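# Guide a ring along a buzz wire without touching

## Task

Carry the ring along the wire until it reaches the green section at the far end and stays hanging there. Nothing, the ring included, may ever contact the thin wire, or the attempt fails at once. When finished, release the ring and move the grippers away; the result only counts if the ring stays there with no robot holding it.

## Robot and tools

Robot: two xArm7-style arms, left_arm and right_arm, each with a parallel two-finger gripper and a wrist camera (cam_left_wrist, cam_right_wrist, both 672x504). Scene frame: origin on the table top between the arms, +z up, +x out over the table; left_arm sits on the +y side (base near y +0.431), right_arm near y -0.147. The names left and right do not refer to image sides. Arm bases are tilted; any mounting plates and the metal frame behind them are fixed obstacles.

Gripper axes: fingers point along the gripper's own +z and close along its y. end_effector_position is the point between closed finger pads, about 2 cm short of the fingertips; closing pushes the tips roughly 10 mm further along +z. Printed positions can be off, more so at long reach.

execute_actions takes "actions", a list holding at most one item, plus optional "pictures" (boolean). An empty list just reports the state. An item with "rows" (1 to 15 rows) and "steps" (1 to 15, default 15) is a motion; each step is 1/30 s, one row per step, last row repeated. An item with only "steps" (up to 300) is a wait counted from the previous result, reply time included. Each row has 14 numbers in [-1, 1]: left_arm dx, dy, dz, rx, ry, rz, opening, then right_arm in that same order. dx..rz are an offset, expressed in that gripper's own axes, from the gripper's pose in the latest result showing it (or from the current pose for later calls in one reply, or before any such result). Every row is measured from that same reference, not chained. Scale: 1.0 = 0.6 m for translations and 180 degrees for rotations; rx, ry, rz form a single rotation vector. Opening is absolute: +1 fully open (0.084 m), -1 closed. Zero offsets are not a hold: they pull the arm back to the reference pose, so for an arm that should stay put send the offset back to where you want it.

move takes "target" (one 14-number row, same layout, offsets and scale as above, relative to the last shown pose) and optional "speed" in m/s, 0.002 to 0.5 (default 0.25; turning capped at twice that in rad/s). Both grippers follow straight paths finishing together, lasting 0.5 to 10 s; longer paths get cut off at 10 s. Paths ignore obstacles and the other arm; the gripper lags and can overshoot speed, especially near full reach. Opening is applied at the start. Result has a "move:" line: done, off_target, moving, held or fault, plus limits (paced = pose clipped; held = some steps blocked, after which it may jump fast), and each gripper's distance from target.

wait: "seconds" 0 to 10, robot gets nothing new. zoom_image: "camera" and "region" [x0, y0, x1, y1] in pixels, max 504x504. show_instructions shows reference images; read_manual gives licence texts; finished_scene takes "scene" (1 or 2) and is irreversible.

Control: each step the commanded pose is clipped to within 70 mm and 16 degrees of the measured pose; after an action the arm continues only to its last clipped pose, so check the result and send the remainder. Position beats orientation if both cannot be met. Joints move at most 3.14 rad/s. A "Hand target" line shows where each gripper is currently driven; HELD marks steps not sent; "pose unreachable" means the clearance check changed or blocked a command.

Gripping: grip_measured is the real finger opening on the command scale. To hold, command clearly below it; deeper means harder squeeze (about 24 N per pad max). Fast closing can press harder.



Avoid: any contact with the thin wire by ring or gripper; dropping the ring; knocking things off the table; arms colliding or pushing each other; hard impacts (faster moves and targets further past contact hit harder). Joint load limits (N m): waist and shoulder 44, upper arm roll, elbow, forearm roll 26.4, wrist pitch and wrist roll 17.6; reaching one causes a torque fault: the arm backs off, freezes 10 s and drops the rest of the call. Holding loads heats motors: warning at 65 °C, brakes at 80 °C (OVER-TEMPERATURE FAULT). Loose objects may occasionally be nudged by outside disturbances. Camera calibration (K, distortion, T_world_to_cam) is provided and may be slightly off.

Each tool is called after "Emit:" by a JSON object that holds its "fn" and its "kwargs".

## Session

Emit:
{"fn": "show_instructions", "kwargs": {}}

Emit:
{"fn": "execute_actions", "kwargs": {"actions": []}}

Reference images for this scene: manual page 1, manual page 2, manual page 3, manual page 4, manual page 5.

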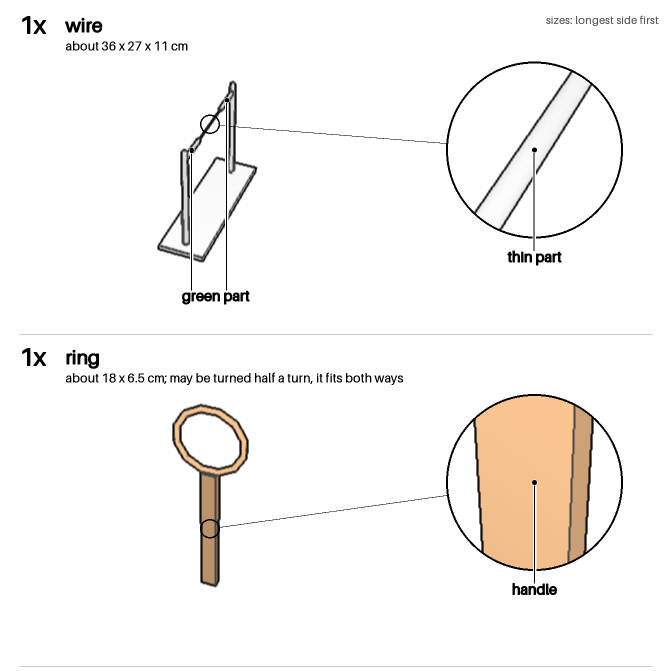

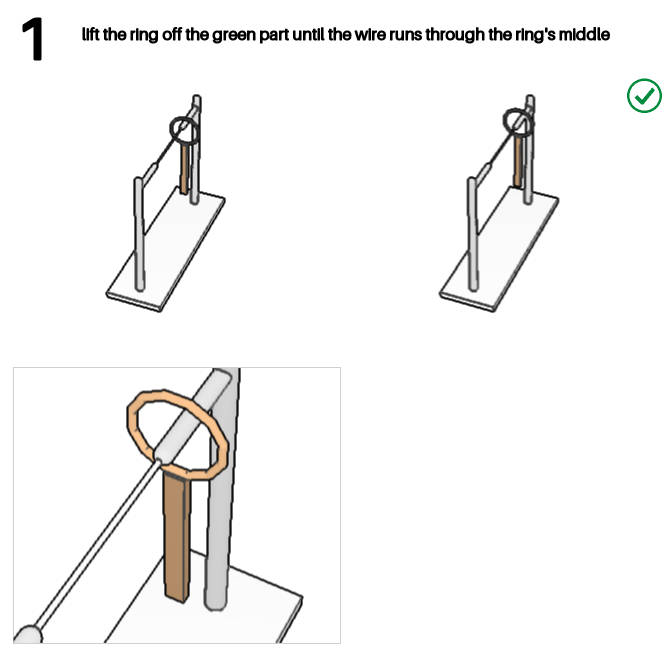

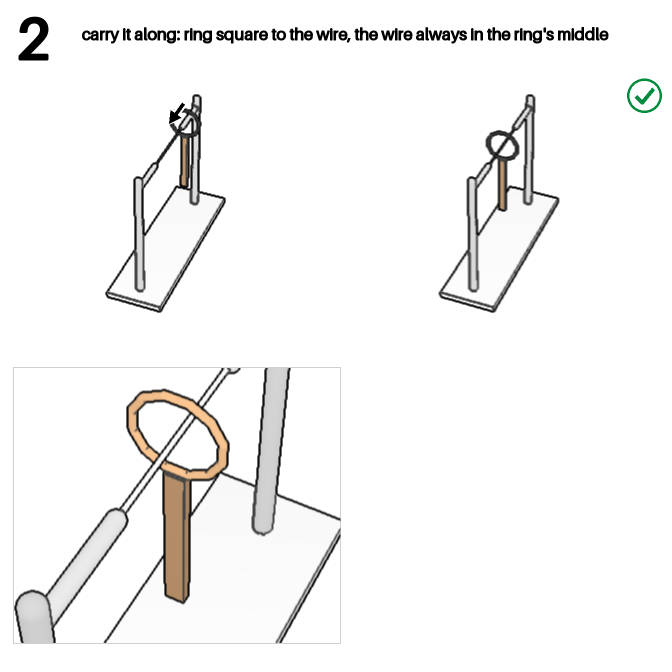

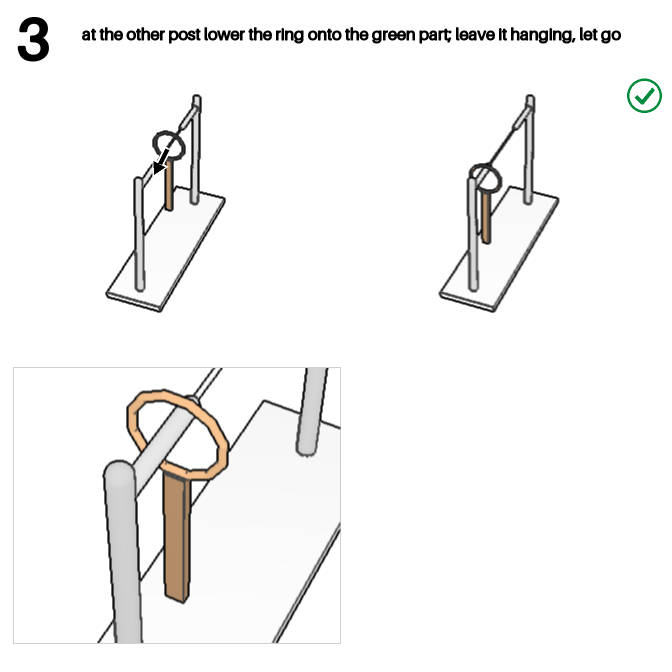

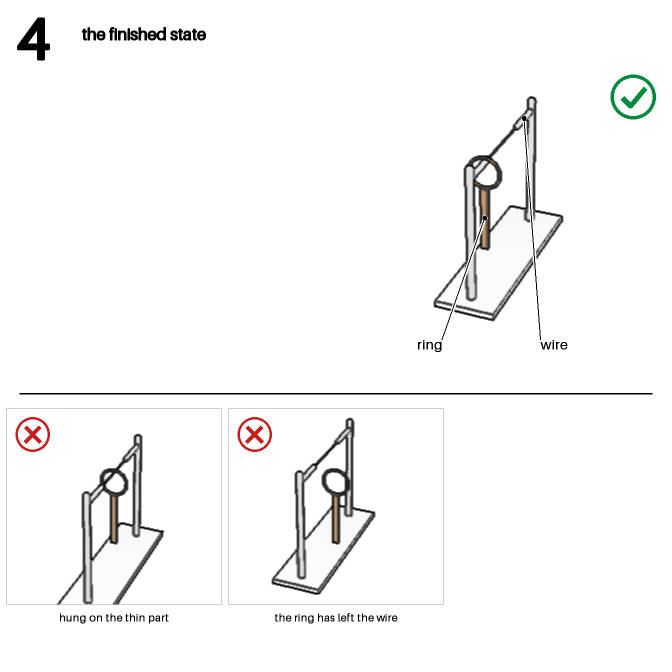

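Scene clock: 0.00 s of 4600.00 s.
left_arm: end_effector_position=(+0.6541, +0.0550, +0.2303) grip_measured=+1.00 end_effector_quat_wxyz=(+0.630, +0.728, +0.138, -0.233) end_effector_velocity=(-0.000, +0.000, -0.001) end_effector_angular_velocity=(+0.001, +0.001, -0.000) | right_arm: end_effector_position=(-0.0156, -0.6401, +0.1958) grip_measured=+1.00 end_effector_quat_wxyz=(+0.185, -0.363, +0.902, -0.143) end_effector_velocity=(-0.001, +0.000, +0.000) end_effector_angular_velocity=(+0.000, +0.002, -0.001)
Joint positions: left_arm=[-0.601  1.185 -0.083  2.074 -0.606  0.713 -0.248  0.084] | right_arm=[-1.986 -0.249 -0.739  0.851  0.998  1.76  -0.705  0.084]
Joint velocities: left_arm=[ 0.001  0.001  0.    -0.     0.    -0.    -0.     0.   ] | right_arm=[-0.     0.    -0.001  0.    -0.001 -0.001  0.     0.   ]
Hand target (left_arm): +0.654, +0.055, +0.230; +0.630, +0.728, +0.138, -0.233
Hand target (right_arm): -0.016, -0.640, +0.196; +0.185, -0.363, +0.902, -0.143
camera_calibration (this result's frames):
cam_left_wrist: T_world_to_cam=[[0.512022, -0.137708, 0.847862, -0.497674], [-0.844342, 0.100713, 0.526254, 0.489713], [-0.15786, -0.985339, -0.0647051, 0.302158], [0, 0, 0, 1]] pos_world=[0.716004, 0.179875, 0.183797]
cam_right_wrist: T_world_to_cam=[[-0.596644, 0.702305, -0.388308, 0.549399], [0.673765, 0.70124, 0.233029, 0.477691], [0.435955, -0.122593, -0.89158, 0.234187], [0, 0, 0, 1]] pos_world=[-0.0961508, -0.692113, 0.310816]

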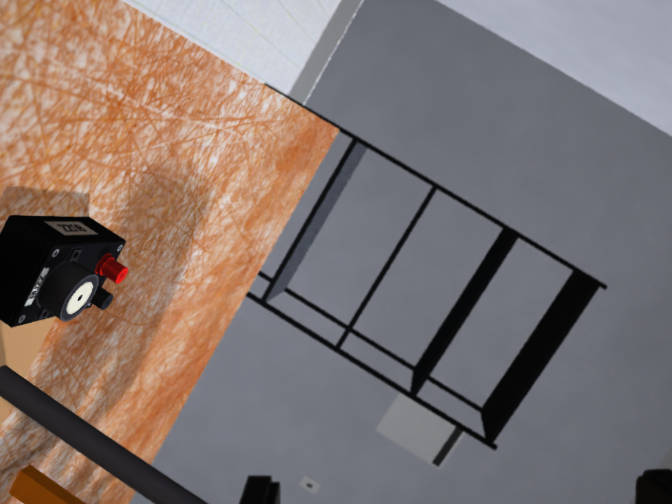

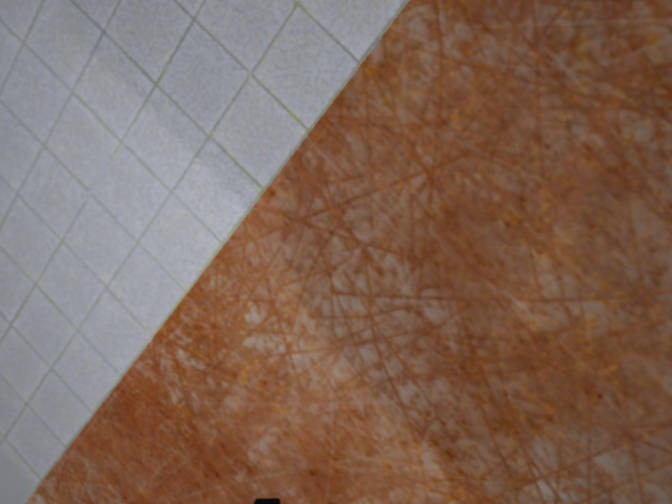

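Emit:
{"fn": "move", "kwargs": {"target": [-0.2103, 0.1405, -0.311, 0.1511, 0.1249, 0.1432, 1, -0.1728, 0.0978, -0.5027, -0.0278, 0.2968, 0.0674, 0], "speed": 0.25}}

Scene clock: 102.37 s of 4600.00 s.
left_arm: end_effector_position=(+0.6191, +0.2359, +0.3851) grip_measured=+1.00 end_effector_quat_wxyz=(+0.443, +0.895, +0.035, +0.029) end_effector_velocity=(+0.001, +0.001, +0.007) end_effector_angular_velocity=(-0.006, -0.009, +0.003) | right_arm: end_effector_position=(-0.1143, -0.4882, +0.4646) grip_measured=-0.01 end_effector_quat_wxyz=(-0.240, -0.173, +0.926, -0.234) end_effector_velocity=(-0.000, +0.001, +0.002) end_effector_angular_velocity=(-0.002, +0.004, -0.001)
Joint positions: left_arm=[-1.172  0.463  0.318  1.429  0.16   0.665 -0.719  0.084] | right_arm=[-2.478 -0.464 -1.108  0.824  0.866  1.562 -0.583  0.044]
Joint velocities: left_arm=[-0.005 -0.005 -0.001  0.004  0.004 -0.001 -0.002  0.   ] | right_arm=[-0.     0.001 -0.003  0.002  0.001 -0.001 -0.001 -0.   ]
Hand target (left_arm): +0.619, +0.236, +0.386; +0.444, +0.895, +0.035, +0.029
Hand target (right_arm): -0.114, -0.488, +0.465; -0.241, -0.173, +0.926, -0.234
Off the commanded pose (left_arm): 0.000 m, 0 deg.
Off the commanded pose (right_arm): 0.001 m, 0 deg.
After step 90, 96.93 s passed at rest.
move: done
camera_calibration (this result's frames):
cam_left_wrist: T_world_to_cam=[[0.0503089, -0.577615, 0.814758, -0.183743], [-0.995987, -0.0894747, -0.00193296, 0.702682], [0.0740167, -0.811391, -0.579799, 0.498637], [0, 0, 0, 1]] pos_world=[0.672199, 0.361329, 0.440173]
cam_right_wrist: T_world_to_cam=[[-0.424255, 0.83359, -0.353744, 0.555923], [0.828638, 0.199835, -0.522901, 0.499113], [-0.365195, -0.514969, -0.775526, 0.198497], [0, 0, 0, 1]] pos_world=[-0.105241, -0.460933, 0.61158]

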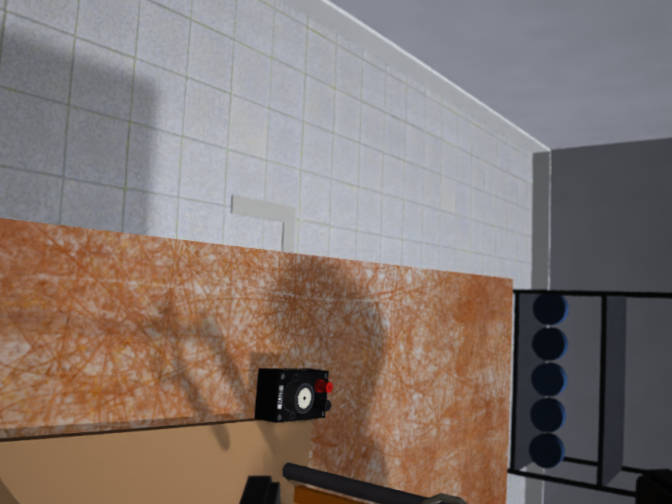

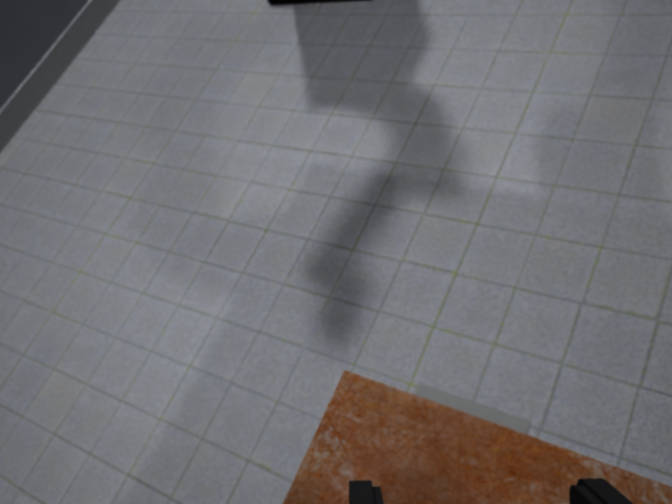

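Emit:
{"fn": "move", "kwargs": {"target": [-0.3025, 0.0872, -0.0338, 0, -0.0412, 0.0293, 1, -0.1728, 0.0978, -0.5027, -0.0278, 0.2968, 0.0674, 0], "speed": 0.25}}

Scene clock: 122.10 s of 4600.00 s.
left_arm: end_effector_position=(+0.4386, +0.2047, +0.4348) grip_measured=+1.00 end_effector_quat_wxyz=(+0.443, +0.896, -0.034, -0.010) end_effector_velocity=(-0.003, -0.001, +0.001) end_effector_angular_velocity=(-0.001, -0.002, -0.004) | right_arm: end_effector_position=(+0.0547, -0.2614, +0.6229) grip_measured=-0.01 end_effector_quat_wxyz=(-0.611, +0.056, +0.741, -0.272) end_effector_velocity=(+0.002, +0.003, +0.002) end_effector_angular_velocity=(-0.005, +0.009, -0.004)
Joint positions: left_arm=[-1.39   0.285  0.25   1.085  0.245  0.657 -0.95   0.084] | right_arm=[-3.231 -0.737 -1.212  0.79   0.679  1.364 -0.413  0.044]
Joint velocities: left_arm=[-0.003 -0.    -0.003 -0.002 -0.    -0.    -0.001 -0.   ] | right_arm=[-0.002  0.    -0.005  0.003  0.002 -0.002 -0.     0.   ]
Hand target (left_arm): +0.438, +0.205, +0.435; +0.443, +0.896, -0.035, -0.010
Hand target (right_arm): +0.055, -0.261, +0.623; -0.611, +0.057, +0.741, -0.272
Off the commanded pose (left_arm): 0.001 m, 0 deg.
Off the commanded pose (right_arm): 0.001 m, 0 deg.
After step 90, 14.37 s passed at rest.
move: done
camera_calibration (this result's frames):
cam_left_wrist: T_world_to_cam=[[-0.0354494, -0.58056, 0.813445, -0.194395], [-0.997574, 0.0693512, 0.00602271, 0.484952], [-0.05991, -0.811259, -0.58161, 0.574988], [0, 0, 0, 1]] pos_world=[0.511332, 0.319974, 0.489628]
cam_right_wrist: T_world_to_cam=[[-0.244758, 0.842268, -0.48029, 0.56591], [0.24916, -0.424083, -0.870673, 0.481752], [-0.937023, -0.332773, -0.106062, 0.161622], [0, 0, 0, 1]] pos_world=[0.169921, -0.218562, 0.708391]

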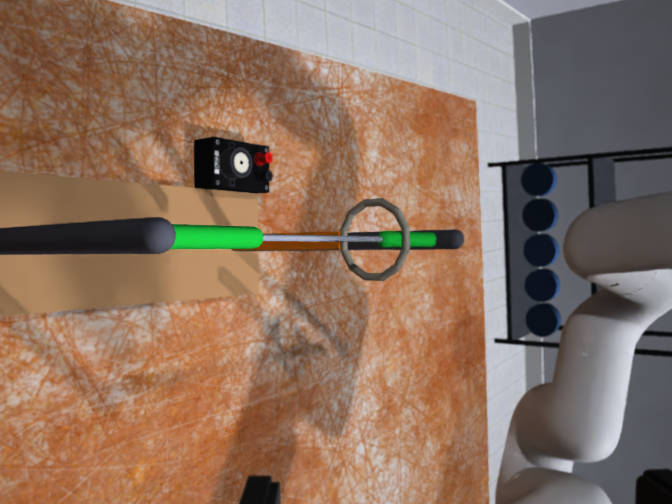

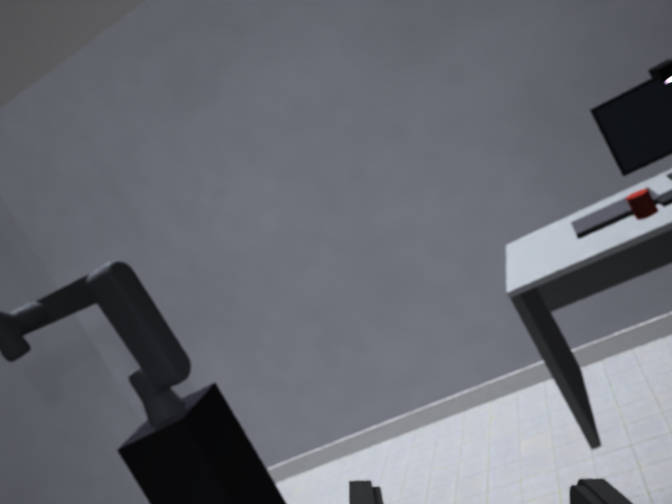

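Emit:
{"fn": "move", "kwargs": {"target": [0, 0, 0, 0, 0, 0, 1, 0.176, 0.2867, -0.2143, -0.1227, 0.2799, 0, 0], "speed": 0.3}}

Scene clock: 142.83 s of 4600.00 s.
left_arm: end_effector_position=(+0.4386, +0.2047, +0.4348) grip_measured=+1.00 end_effector_quat_wxyz=(+0.443, +0.896, -0.034, -0.010) end_effector_velocity=(+0.001, +0.000, -0.001) end_effector_angular_velocity=(+0.001, -0.000, +0.001) | right_arm: end_effector_position=(+0.1061, -0.0293, +0.6479) grip_measured=-0.01 end_effector_quat_wxyz=(-0.845, +0.278, +0.450, -0.080) end_effector_velocity=(+0.001, +0.001, +0.001) end_effector_angular_velocity=(+0.003, +0.007, -0.006)
Joint positions: left_arm=[-1.39   0.285  0.25   1.085  0.245  0.657 -0.95   0.084] | right_arm=[-3.239 -0.738 -1.332  0.589  1.107  0.343 -0.975  0.044]
Joint velocities: left_arm=[ 0.002  0.    -0.     0.     0.002 -0.     0.    -0.   ] | right_arm=[ 0.007 -0.011 -0.004  0.     0.011 -0.015 -0.016 -0.   ]
Hand target (left_arm): +0.439, +0.205, +0.435; +0.443, +0.896, -0.034, -0.010
Hand target (right_arm): +0.106, -0.029, +0.648; +0.845, -0.278, -0.450, +0.080
Off the commanded pose (left_arm): 0.000 m, 0 deg.
Off the commanded pose (right_arm): 0.000 m, 0 deg.
After step 90, 15.57 s passed at rest.
move: done
camera_calibration (this result's frames):
cam_left_wrist: T_world_to_cam=[[-0.0354503, -0.58056, 0.813446, -0.194396], [-0.997574, 0.0693521, 0.00602223, 0.484951], [-0.0599104, -0.811259, -0.58161, 0.574988], [0, 0, 0, 1]] pos_world=[0.511331, 0.319974, 0.489629]
cam_right_wrist: T_world_to_cam=[[0.109601, 0.828119, -0.549733, 0.401938], [-0.58401, -0.393883, -0.709781, 0.574258], [-0.804313, 0.398842, 0.44046, -0.0570525], [0, 0, 0, 1]] pos_world=[0.245431, -0.0839078, 0.653685]

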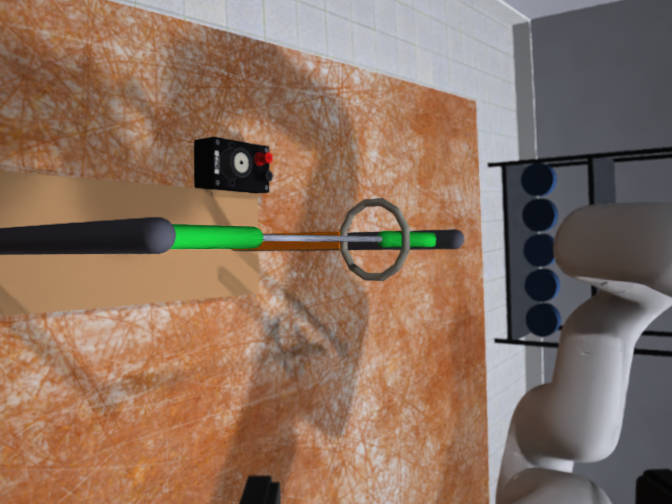

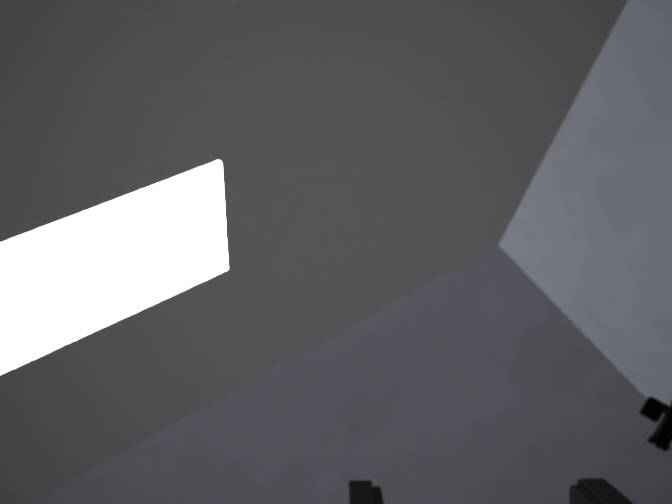

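Emit:
{"fn": "move", "kwargs": {"target": [0, 0, 0, 0, 0, 0, 1, 0.0278, 0.2358, -0.1437, -0.2416, 0.0095, -0.0626, 0], "speed": 0.3}}

Emit:
{"fn": "move", "kwargs": {"target": [0, 0, 0, 0, 0, 0, 1, 0.057, 0.2413, -0.1838, -0.2416, 0.0095, -0.0626, 0], "speed": 0.3}}

Scene clock: 169.87 s of 4600.00 s.
left_arm: end_effector_position=(+0.4386, +0.2047, +0.4348) grip_measured=+1.00 end_effector_quat_wxyz=(+0.443, +0.896, -0.034, -0.010) end_effector_velocity=(+0.001, +0.000, -0.001) end_effector_angular_velocity=(+0.000, +0.001, +0.001) | right_arm: end_effector_position=(+0.2012, +0.0607, +0.5456) grip_measured=-0.01 end_effector_quat_wxyz=(-0.693, +0.527, +0.459, +0.177) end_effector_velocity=(+0.002, +0.001, -0.001) end_effector_angular_velocity=(-0.005, +0.000, -0.006)
Joint positions: left_arm=[-1.39   0.285  0.25   1.085  0.245  0.657 -0.95   0.084] | right_arm=[-3.657 -0.222 -1.004  0.502  0.802  0.086 -0.715  0.044]
Joint velocities: left_arm=[ 0.002 -0.    -0.     0.     0.001  0.    -0.     0.   ] | right_arm=[-0.     0.007 -0.002  0.002  0.    -0.001  0.002  0.   ]
Hand target (left_arm): +0.439, +0.205, +0.435; +0.443, +0.896, -0.034, -0.010
Hand target (right_arm): +0.201, +0.061, +0.545; +0.693, -0.527, -0.459, -0.177
Off the commanded pose (left_arm): 0.000 m, 0 deg.
Off the commanded pose (right_arm): 0.000 m, 0 deg.
After step 90, 22.27 s passed at rest.
move: done
camera_calibration (this result's frames):
cam_left_wrist: T_world_to_cam=[[-0.0354503, -0.58056, 0.813446, -0.194396], [-0.997574, 0.0693521, 0.0060222, 0.484951], [-0.0599104, -0.811259, -0.58161, 0.574988], [0, 0, 0, 1]] pos_world=[0.511331, 0.319974, 0.489629]
cam_right_wrist: T_world_to_cam=[[0.724819, 0.378557, -0.575615, 0.178358], [-0.522811, -0.241891, -0.817409, 0.62976], [-0.448672, 0.893411, 0.0225862, 0.155054], [0, 0, 0, 1]] pos_world=[0.269537, -0.0537124, 0.613935]

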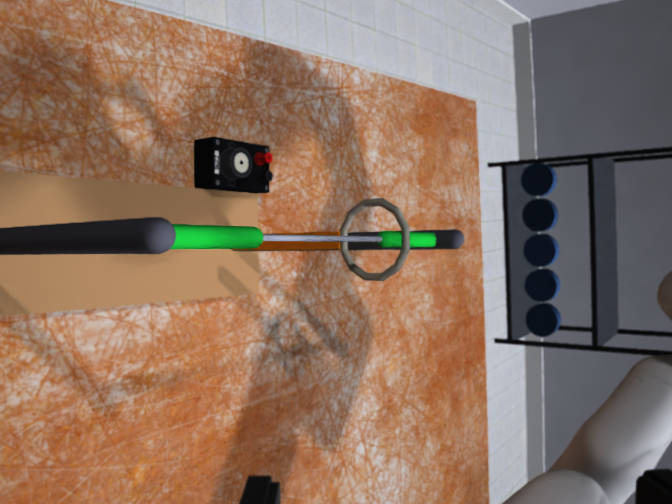

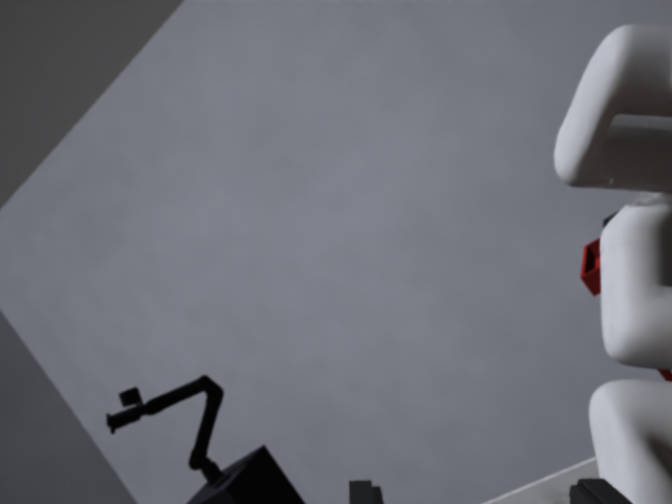

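Scene clock: 172.57 s of 4600.00 s.
left_arm: end_effector_position=(+0.4386, +0.2047, +0.4348) grip_measured=+1.00 end_effector_quat_wxyz=(+0.443, +0.896, -0.034, -0.010) end_effector_velocity=(+0.000, +0.000, -0.001) end_effector_angular_velocity=(+0.001, +0.001, +0.000) | right_arm: end_effector_position=(+0.3736, +0.0262, +0.4892) grip_measured=-0.01 end_effector_quat_wxyz=(-0.437, +0.696, +0.400, +0.407) end_effector_velocity=(-0.001, +0.000, -0.000) end_effector_angular_velocity=(-0.006, +0.002, -0.003)
Joint positions: left_arm=[-1.39   0.285  0.25   1.085  0.245  0.657 -0.95   0.084] | right_arm=[-5.973 -0.527  1.067  0.438  0.181  0.093 -0.208  0.044]
Joint velocities: left_arm=[ 0.001  0.    -0.    -0.     0.    -0.     0.     0.   ] | right_arm=[-0.007 -0.007  0.01   0.002 -0.     0.007  0.009  0.   ]
Hand target (left_arm): +0.439, +0.205, +0.435; +0.443, +0.896, -0.034, -0.010
Hand target (right_arm): +0.374, +0.026, +0.489; -0.437, +0.696, +0.400, +0.407
Off the commanded pose (left_arm): 0.000 m, 0 deg.
Off the commanded pose (right_arm): 0.001 m, 0 deg.
move: done; limits=paced
camera_calibration (this result's frames):
cam_left_wrist: T_world_to_cam=[[-0.0354505, -0.580559, 0.813446, -0.194396], [-0.997574, 0.069352, 0.00602189, 0.484951], [-0.0599102, -0.811259, -0.581609, 0.574988], [0, 0, 0, 1]] pos_world=[0.511331, 0.319974, 0.489629]
cam_right_wrist: T_world_to_cam=[[0.907674, -0.301983, -0.291435, -0.15548], [-0.358475, -0.196785, -0.912563, 0.649375], [0.218229, 0.932782, -0.28687, 0.165681], [0, 0, 0, 1]] pos_world=[0.337754, -0.0737088, 0.594812]

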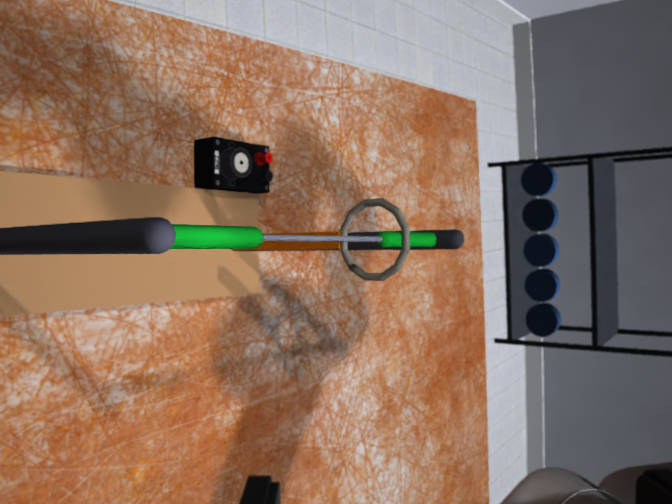

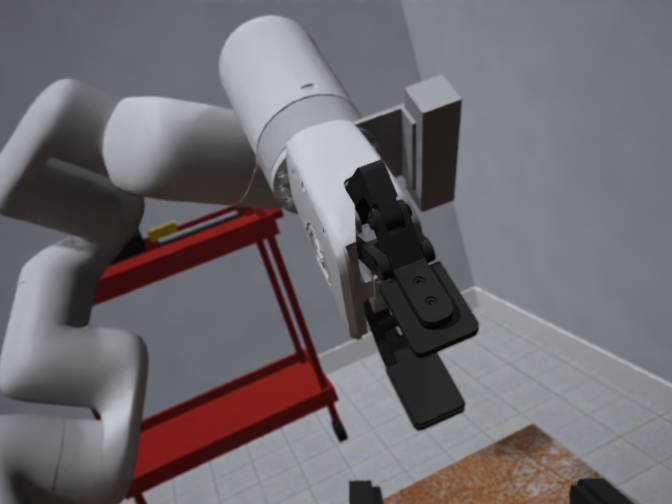

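Emit:
{"fn": "move", "kwargs": {"target": [0, 0, 0, 0, 0, 0, 1, 0.283, 0.0597, -0.2825, -0.0631, 0.299, 0, 0], "speed": 0.25}}

Scene clock: 205.93 s of 4600.00 s.
left_arm: end_effector_position=(+0.4386, +0.2047, +0.4348) grip_measured=+1.00 end_effector_quat_wxyz=(+0.443, +0.896, -0.034, -0.010) end_effector_velocity=(-0.001, -0.000, +0.001) end_effector_angular_velocity=(-0.001, -0.002, -0.001) | right_arm: end_effector_position=(+0.4285, -0.1085, +0.6831) grip_measured=-0.01 end_effector_quat_wxyz=(-0.503, +0.475, +0.119, +0.713) end_effector_velocity=(-0.001, -0.001, +0.003) end_effector_angular_velocity=(+0.009, -0.005, -0.004)
Joint positions: left_arm=[-1.39   0.285  0.25   1.085  0.245  0.657 -0.95   0.084] | right_arm=[-5.932 -0.491  1.049  0.441  0.215 -0.873 -0.264  0.044]
Joint velocities: left_arm=[-0.003 -0.    -0.     0.     0.    -0.     0.     0.   ] | right_arm=[-0.007  0.004  0.011  0.005  0.003 -0.012 -0.004  0.   ]
Hand target (left_arm): +0.439, +0.205, +0.435; +0.443, +0.896, -0.034, -0.010
Hand target (right_arm): +0.429, -0.109, +0.683; -0.503, +0.474, +0.118, +0.713
Off the commanded pose (left_arm): 0.000 m, 0 deg.
Off the commanded pose (right_arm): 0.000 m, 0 deg.
After step 90, 28.00 s passed at rest.
move: done
camera_calibration (this result's frames):
cam_left_wrist: T_world_to_cam=[[-0.0354503, -0.580559, 0.813446, -0.194396], [-0.997574, 0.0693519, 0.00602209, 0.484951], [-0.0599102, -0.811259, -0.58161, 0.574988], [0, 0, 0, 1]] pos_world=[0.511331, 0.319974, 0.489629]
cam_right_wrist: T_world_to_cam=[[0.828816, -0.46159, -0.316226, -0.156053], [0.0366955, 0.608799, -0.792476, 0.655586], [0.558317, 0.645212, 0.52152, -0.394186], [0, 0, 0, 1]] pos_world=[0.325362, -0.216819, 0.675764]

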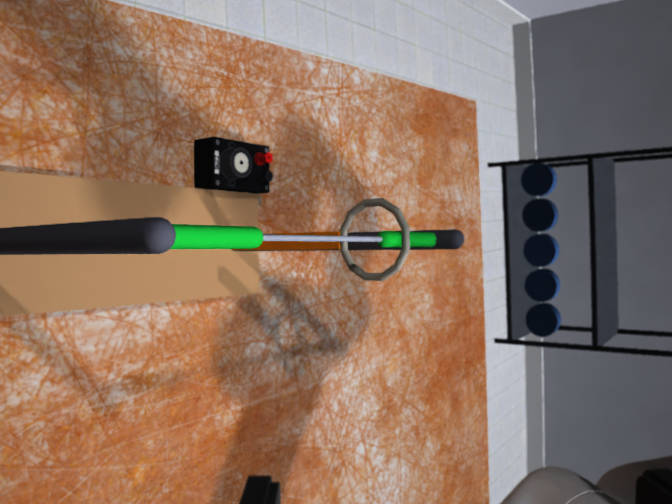

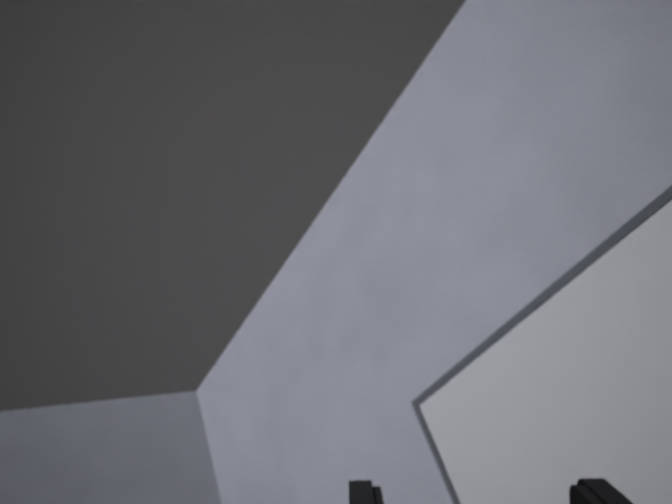

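Emit:
{"fn": "execute_actions", "kwargs": {"actions": []}}

Scene clock: 223.23 s of 4600.00 s.
left_arm: end_effector_position=(+0.4386, +0.2047, +0.4348) grip_measured=+1.00 end_effector_quat_wxyz=(+0.443, +0.896, -0.034, -0.010) end_effector_velocity=(-0.000, -0.000, -0.000) end_effector_angular_velocity=(+0.001, +0.000, +0.000) | right_arm: end_effector_position=(+0.4286, -0.1086, +0.6833) grip_measured=-0.01 end_effector_quat_wxyz=(-0.503, +0.474, +0.118, +0.713) end_effector_velocity=(+0.000, -0.000, +0.000) end_effector_angular_velocity=(+0.000, -0.000, +0.000)
Joint positions: left_arm=[-1.39   0.285  0.25   1.085  0.245  0.657 -0.95   0.084] | right_arm=[-5.933 -0.491  1.05   0.441  0.215 -0.874 -0.264  0.044]
Joint velocities: left_arm=[ 0.     0.    -0.    -0.     0.001  0.    -0.001 -0.   ] | right_arm=[ 0. -0. -0.  0. -0.  0.  0.  0.]
Hand target (left_arm): +0.439, +0.205, +0.435; +0.443, +0.896, -0.034, -0.010
Hand target (right_arm): +0.429, -0.109, +0.683; -0.503, +0.474, +0.118, +0.713
Off the commanded pose (left_arm): 0.000 m, 0 deg.
Off the commanded pose (right_arm): 0.000 m, 0 deg.
Steps of this call (steps 1 to 90: nothing new was sent; then 14.30 s passed at rest). Readings (end_effector_position):
1: left_arm (+0.4386, +0.2047, +0.4348) | right_arm (+0.4285, -0.1085, +0.6832)
2: left_arm (+0.4386, +0.2047, +0.4348) | right_arm (+0.4285, -0.1085, +0.6832)
4: left_arm (+0.4386, +0.2047, +0.4348) | right_arm (+0.4285, -0.1085, +0.6832)
8: left_arm (+0.4386, +0.2047, +0.4348) | right_arm (+0.4285, -0.1086, +0.6833)
90: the state above
camera_calibration (this result's frames):
cam_left_wrist: T_world_to_cam=[[-0.0354503, -0.580559, 0.813446, -0.194396], [-0.997574, 0.0693519, 0.00602204, 0.484951], [-0.0599102, -0.811259, -0.581609, 0.574988], [0, 0, 0, 1]] pos_world=[0.511331, 0.319974, 0.489629]
cam_right_wrist: T_world_to_cam=[[0.828662, -0.461746, -0.3164, -0.15594], [0.0370405, 0.609249, -0.792113, 0.655389], [0.558522, 0.644675, 0.521965, -0.394719], [0, 0, 0, 1]] pos_world=[0.325405, -0.216834, 0.675832]

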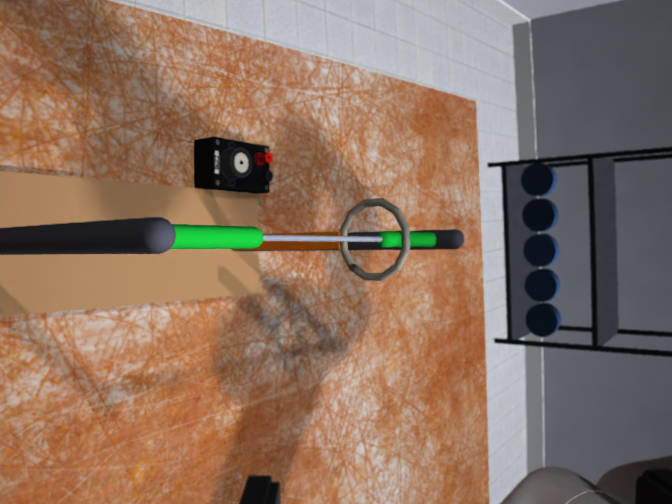

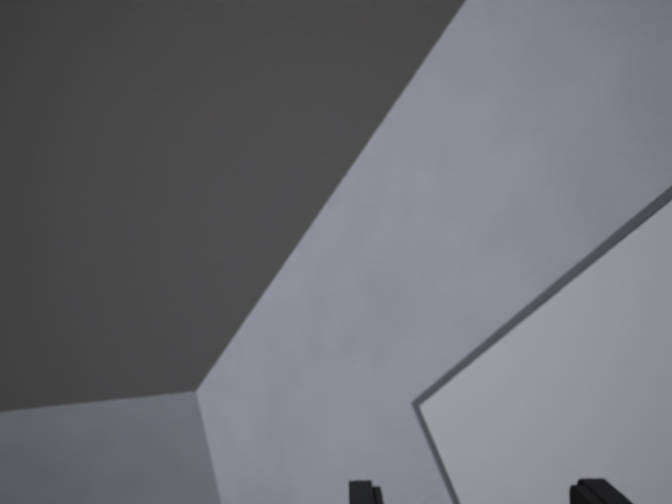

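Emit:
{"fn": "move", "kwargs": {"target": [0,0,0,0,0,0,1, -0.3588,-0.1537,0.0215,0.0751,-0.1494,0.1859,0], "speed": 0.2}}

Scene clock: 302.33 s of 4600.00 s.
left_arm: end_effector_position=(+0.4386, +0.2047, +0.4348) grip_measured=+1.00 end_effector_quat_wxyz=(+0.443, +0.896, -0.034, -0.010) end_effector_velocity=(-0.000, -0.000, +0.000) end_effector_angular_velocity=(+0.000, -0.001, -0.001) | right_arm: end_effector_position=(+0.3694, +0.0723, +0.5472) grip_measured=-0.01 end_effector_quat_wxyz=(-0.694, +0.577, +0.170, +0.394) end_effector_velocity=(+0.001, +0.001, -0.002) end_effector_angular_velocity=(-0.002, +0.005, +0.000)
Joint positions: left_arm=[-1.39   0.285  0.25   1.085  0.245  0.657 -0.95   0.084] | right_arm=[-5.998  0.317  1.128  0.44   0.251 -0.877 -0.31   0.044]
Joint velocities: left_arm=[-0.001  0.     0.     0.     0.001  0.    -0.     0.   ] | right_arm=[ 0.004  0.008 -0.006  0.002  0.002 -0.003 -0.004  0.   ]
Hand target (left_arm): +0.439, +0.205, +0.435; +0.443, +0.896, -0.034, -0.010
Hand target (right_arm): +0.369, +0.073, +0.547; +0.695, -0.578, -0.170, -0.394
Off the commanded pose (left_arm): 0.000 m, 0 deg.
Off the commanded pose (right_arm): 0.001 m, 0 deg.
After step 90, 73.70 s passed at rest.
move: done
camera_calibration (this result's frames):
cam_left_wrist: T_world_to_cam=[[-0.0354503, -0.580559, 0.813446, -0.194396], [-0.997574, 0.0693518, 0.00602199, 0.484951], [-0.0599101, -0.811259, -0.581609, 0.574988], [0, 0, 0, 1]] pos_world=[0.511331, 0.319974, 0.489629]
cam_right_wrist: T_world_to_cam=[[0.737523, 0.0249053, -0.674863, 0.128135], [-0.638618, 0.350689, -0.684971, 0.64927], [0.219608, 0.936161, 0.274546, -0.167742], [0, 0, 0, 1]] pos_world=[0.35697, -0.0738495, 0.577257]

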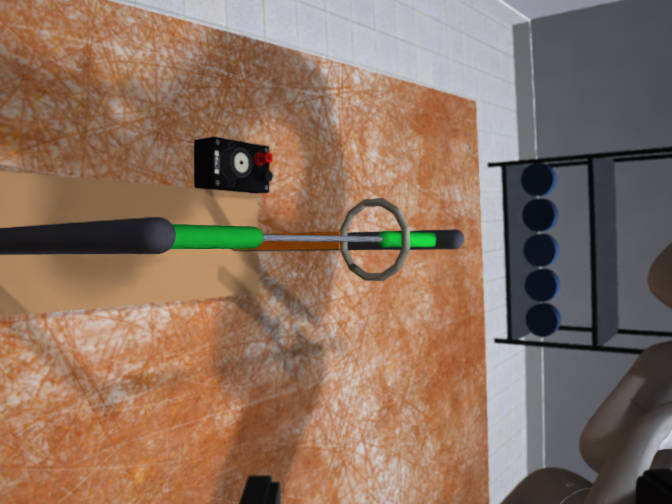

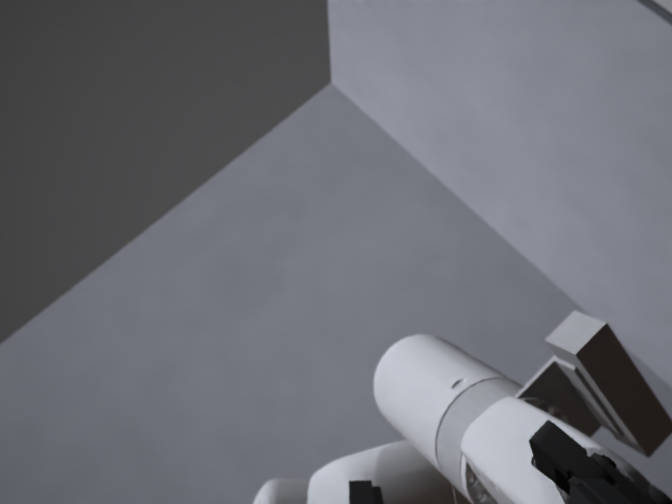

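Emit:
{"fn": "move", "kwargs": {"target": [0,0,0,0,0,0,1, -0.3448,0.1555,0.0315,-0.0008,-0.1724,-0.5217,0], "speed": 0.25}}

Scene clock: 360.77 s of 4600.00 s.
left_arm: end_effector_position=(+0.4386, +0.2047, +0.4348) grip_measured=+1.00 end_effector_quat_wxyz=(+0.443, +0.896, -0.034, -0.010) end_effector_velocity=(-0.000, -0.000, +0.000) end_effector_angular_velocity=(-0.000, -0.002, -0.001) | right_arm: end_effector_position=(+0.3127, +0.1643, +0.3466) grip_measured=-0.01 end_effector_quat_wxyz=(-0.125, +0.347, +0.693, +0.620) end_effector_velocity=(+0.000, +0.000, -0.002) end_effector_angular_velocity=(-0.004, -0.003, -0.002)
Joint positions: left_arm=[-1.39   0.285  0.25   1.085  0.245  0.657 -0.95   0.084] | right_arm=[-5.276  0.708  0.384  0.506  0.566 -1.084 -2.022  0.044]
Joint velocities: left_arm=[-0.001  0.    -0.     0.     0.001 -0.     0.    -0.   ] | right_arm=[ 0.001  0.004 -0.002  0.     0.001 -0.004 -0.003 -0.   ]
Hand target (left_arm): +0.439, +0.205, +0.435; +0.443, +0.896, -0.034, -0.010
Hand target (right_arm): +0.313, +0.164, +0.346; -0.125, +0.347, +0.693, +0.620
Off the commanded pose (left_arm): 0.000 m, 0 deg.
Off the commanded pose (right_arm): 0.001 m, 0 deg.
After step 90, 51.53 s passed at rest.
move: done
camera_calibration (this result's frames):
cam_left_wrist: T_world_to_cam=[[-0.0354503, -0.580559, 0.813446, -0.194396], [-0.997574, 0.069352, 0.00602202, 0.484951], [-0.0599102, -0.811259, -0.581609, 0.574988], [0, 0, 0, 1]] pos_world=[0.511331, 0.319974, 0.489629]
cam_right_wrist: T_world_to_cam=[[0.64327, -0.0138503, 0.765514, -0.431057], [0.72117, -0.324825, -0.611884, 0.103866], [0.257133, 0.945673, -0.198962, -0.0355643], [0, 0, 0, 1]] pos_world=[0.211526, 0.0614003, 0.386458]

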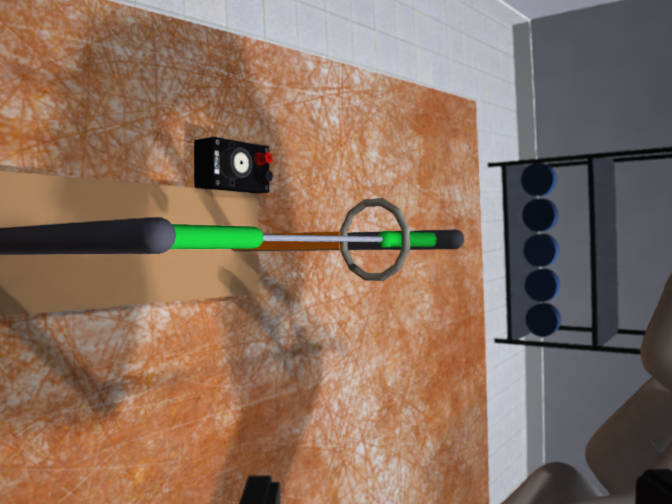

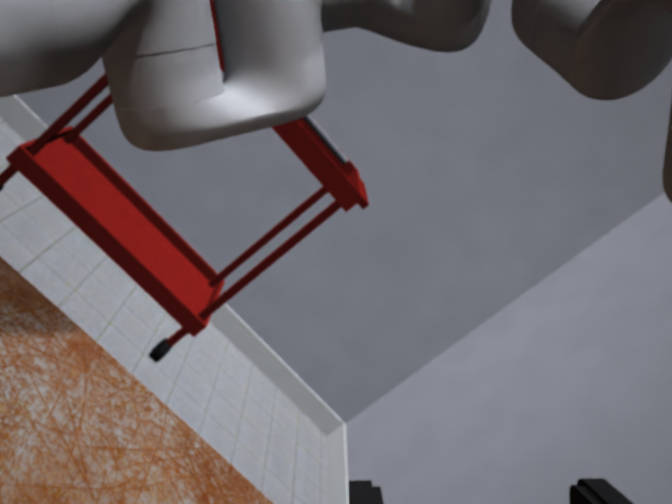

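Emit:
{"fn": "move", "kwargs": {"target": [0,0,0,0,0,0,1, 0.039,-0.041,0.062,0,0,-0.65,0], "speed": 0.4}}

Scene clock: 430.37 s of 4600.00 s.
left_arm: end_effector_position=(+0.4386, +0.2047, +0.4348) grip_measured=+1.00 end_effector_quat_wxyz=(+0.443, +0.896, -0.034, -0.010) end_effector_velocity=(+0.000, +0.000, -0.000) end_effector_angular_velocity=(-0.000, +0.000, +0.000) | right_arm: end_effector_position=(+0.2895, +0.2073, +0.3341) grip_measured=-0.01 end_effector_quat_wxyz=(-0.463, +0.409, -0.658, -0.431) end_effector_velocity=(+0.001, -0.000, -0.002) end_effector_angular_velocity=(-0.008, -0.002, -0.000)
Joint positions: left_arm=[-1.39   0.285  0.25   1.085  0.245  0.657 -0.95   0.084] | right_arm=[-4.699  0.855 -0.168  0.589  0.412 -0.985 -3.597  0.044]
Joint velocities: left_arm=[ 0.001 -0.     0.     0.    -0.    -0.     0.    -0.   ] | right_arm=[-0.     0.001 -0.002 -0.001  0.004  0.004 -0.005 -0.   ]
Hand target (left_arm): +0.439, +0.205, +0.435; +0.443, +0.896, -0.034, -0.010
Hand target (right_arm): +0.289, +0.207, +0.334; +0.463, -0.409, +0.658, +0.431
Off the commanded pose (left_arm): 0.000 m, 0 deg.
Off the commanded pose (right_arm): 0.000 m, 0 deg.
After step 90, 63.53 s passed at rest.
move: done
camera_calibration (this result's frames):
cam_left_wrist: T_world_to_cam=[[-0.0354503, -0.580559, 0.813446, -0.194396], [-0.997574, 0.0693519, 0.00602204, 0.484951], [-0.0599102, -0.811259, -0.581609, 0.574988], [0, 0, 0, 1]] pos_world=[0.511331, 0.319974, 0.489629]
cam_right_wrist: T_world_to_cam=[[-0.935081, 0.293964, 0.198014, 0.176767], [0.246274, 0.137094, 0.959455, -0.356353], [0.254898, 0.945934, -0.20059, -0.0716049], [0, 0, 0, 1]] pos_world=[0.271304, 0.0646244, 0.292539]

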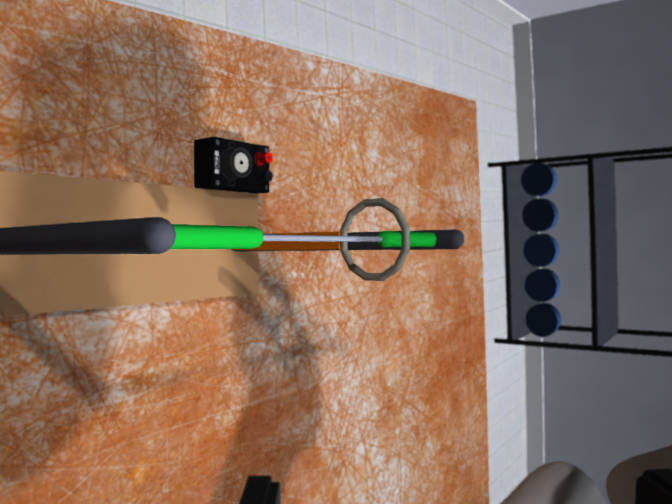

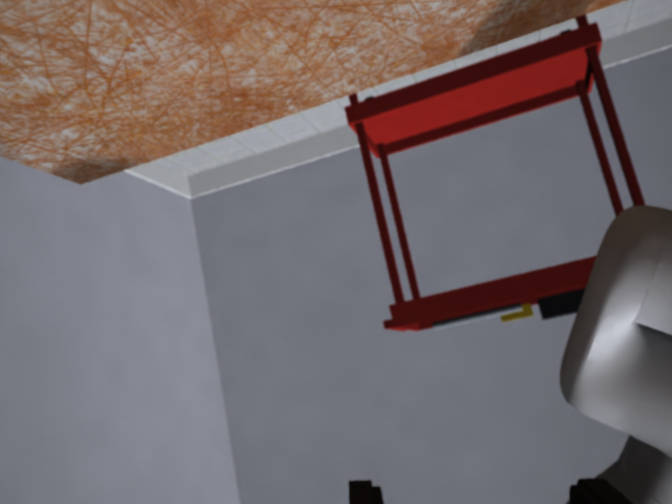

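Emit:
{"fn": "move", "kwargs": {"target": [0,0,0,0,0,0,1, 0.3805,-0.2603,-0.3227,0.4923,0.0966,0.4468,0], "speed": 0.35}}

Scene clock: 469.97 s of 4600.00 s.
left_arm: end_effector_position=(+0.4386, +0.2047, +0.4348) grip_measured=+1.00 end_effector_quat_wxyz=(+0.443, +0.896, -0.034, -0.010) end_effector_velocity=(+0.001, -0.000, -0.002) end_effector_angular_velocity=(+0.002, +0.002, +0.001) | right_arm: end_effector_position=(+0.3326, -0.0538, +0.1245) grip_measured=-0.01 end_effector_quat_wxyz=(+0.159, +0.420, +0.894, +0.009) end_effector_velocity=(+0.001, -0.002, -0.001) end_effector_angular_velocity=(-0.004, +0.004, -0.007)
Joint positions: left_arm=[-1.39   0.285  0.25   1.085  0.245  0.657 -0.95   0.084] | right_arm=[-4.918  0.933 -0.057  0.841  2.112 -1.16  -3.155  0.044]
Joint velocities: left_arm=[ 0.003  0.001  0.     0.     0.001  0.    -0.     0.   ] | right_arm=[-0.004 -0.001 -0.003 -0.001  0.002 -0.    -0.    -0.   ]
Hand target (left_arm): +0.439, +0.205, +0.435; +0.443, +0.896, -0.034, -0.010
Hand target (right_arm): +0.333, -0.054, +0.124; +0.159, +0.420, +0.893, +0.009
Off the commanded pose (left_arm): 0.000 m, 0 deg.
Off the commanded pose (right_arm): 0.001 m, 0 deg.
After step 90, 33.13 s passed at rest.
move: done
camera_calibration (this result's frames):
cam_left_wrist: T_world_to_cam=[[-0.0354503, -0.580559, 0.813446, -0.194396], [-0.997574, 0.0693519, 0.00602199, 0.484951], [-0.0599101, -0.811259, -0.581609, 0.574988], [0, 0, 0, 1]] pos_world=[0.511331, 0.319974, 0.489629]
cam_right_wrist: T_world_to_cam=[[0.752395, 0.640308, 0.154621, -0.201976], [0.589779, -0.759376, 0.274788, -0.20734], [0.293364, -0.115557, -0.948991, 0.145684], [0, 0, 0, 1]] pos_world=[0.231512, -0.0112879, 0.226457]

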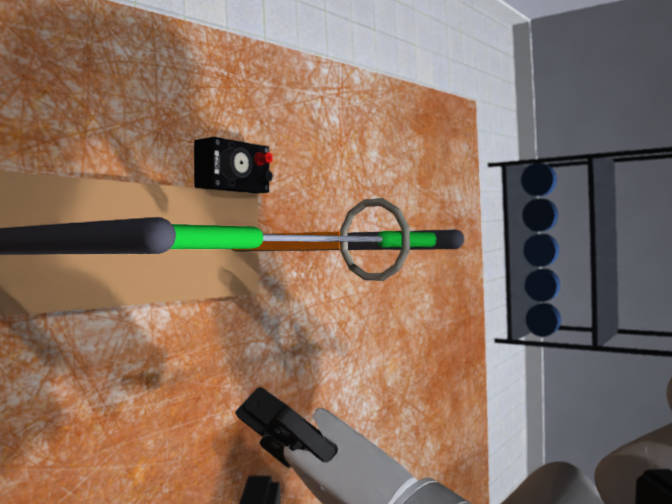

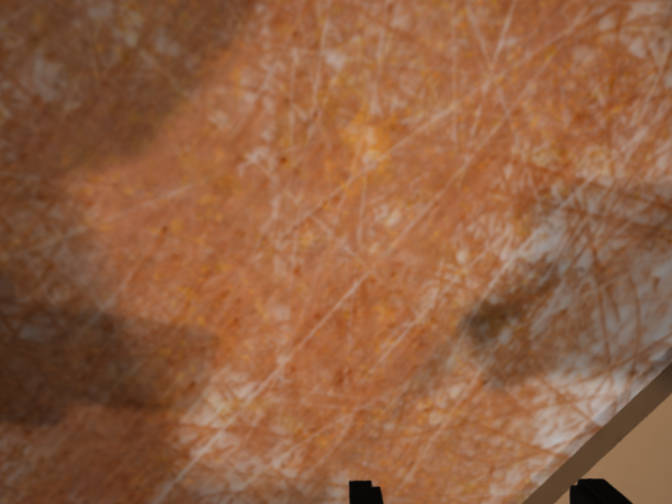

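Emit:
{"fn": "move", "kwargs": {"target": [0,0,0,0,0,0,1, 0.0942,-0.058,-0.0463,0.1672,-0.1526,0.7086,0], "speed": 0.4}}

Scene clock: 519.03 s of 4600.00 s.
left_arm: end_effector_position=(+0.4386, +0.2047, +0.4348) grip_measured=+1.00 end_effector_quat_wxyz=(+0.443, +0.896, -0.034, -0.010) end_effector_velocity=(-0.000, -0.000, -0.001) end_effector_angular_velocity=(+0.001, +0.003, -0.000) | right_arm: end_effector_position=(+0.2646, -0.0310, +0.1300) grip_measured=-0.01 end_effector_quat_wxyz=(+0.137, +0.982, -0.045, -0.121) end_effector_velocity=(-0.000, +0.001, +0.000) end_effector_angular_velocity=(+0.003, -0.002, -0.007)
Joint positions: left_arm=[-1.39   0.285  0.25   1.085  0.245  0.657 -0.95   0.084] | right_arm=[-4.787  1.131 -0.448  1.26   2.938 -1.152 -1.626  0.044]
Joint velocities: left_arm=[ 0.001  0.001  0.    -0.    -0.002  0.     0.     0.   ] | right_arm=[ 0.002 -0.001 -0.001 -0.     0.002  0.004  0.005  0.   ]
Hand target (left_arm): +0.439, +0.205, +0.435; +0.443, +0.896, -0.034, -0.010
Hand target (right_arm): +0.265, -0.031, +0.130; +0.137, +0.982, -0.046, -0.121
Off the commanded pose (left_arm): 0.000 m, 0 deg.
Off the commanded pose (right_arm): 0.001 m, 0 deg.
After step 90, 42.63 s passed at rest.
move: done
camera_calibration (this result's frames):
cam_left_wrist: T_world_to_cam=[[-0.0354504, -0.580559, 0.813446, -0.194396], [-0.997574, 0.0693519, 0.00602191, 0.484951], [-0.0599101, -0.811259, -0.581609, 0.574988], [0, 0, 0, 1]] pos_world=[0.511331, 0.319974, 0.489629]
cam_right_wrist: T_world_to_cam=[[-0.0652998, -0.956574, 0.284081, -0.0161872], [-0.966103, 0.131861, 0.221939, 0.294793], [-0.24976, -0.259959, -0.93276, 0.310588], [0, 0, 0, 1]] pos_world=[0.361316, 0.0263842, 0.228877]

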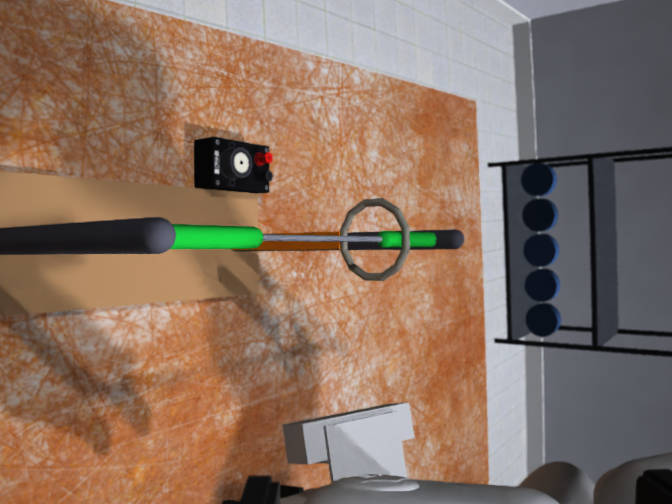

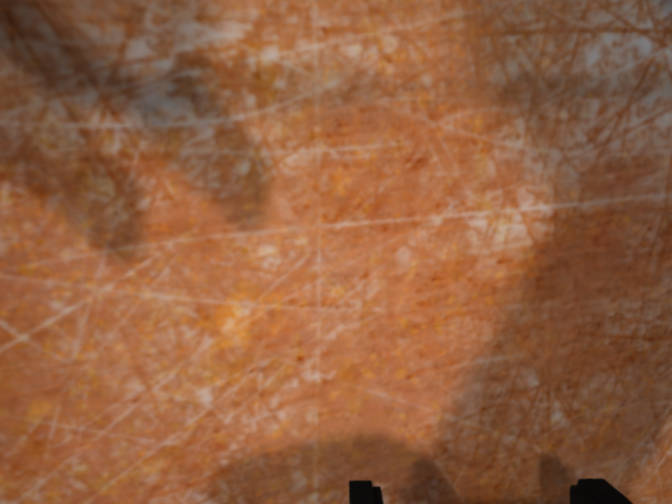

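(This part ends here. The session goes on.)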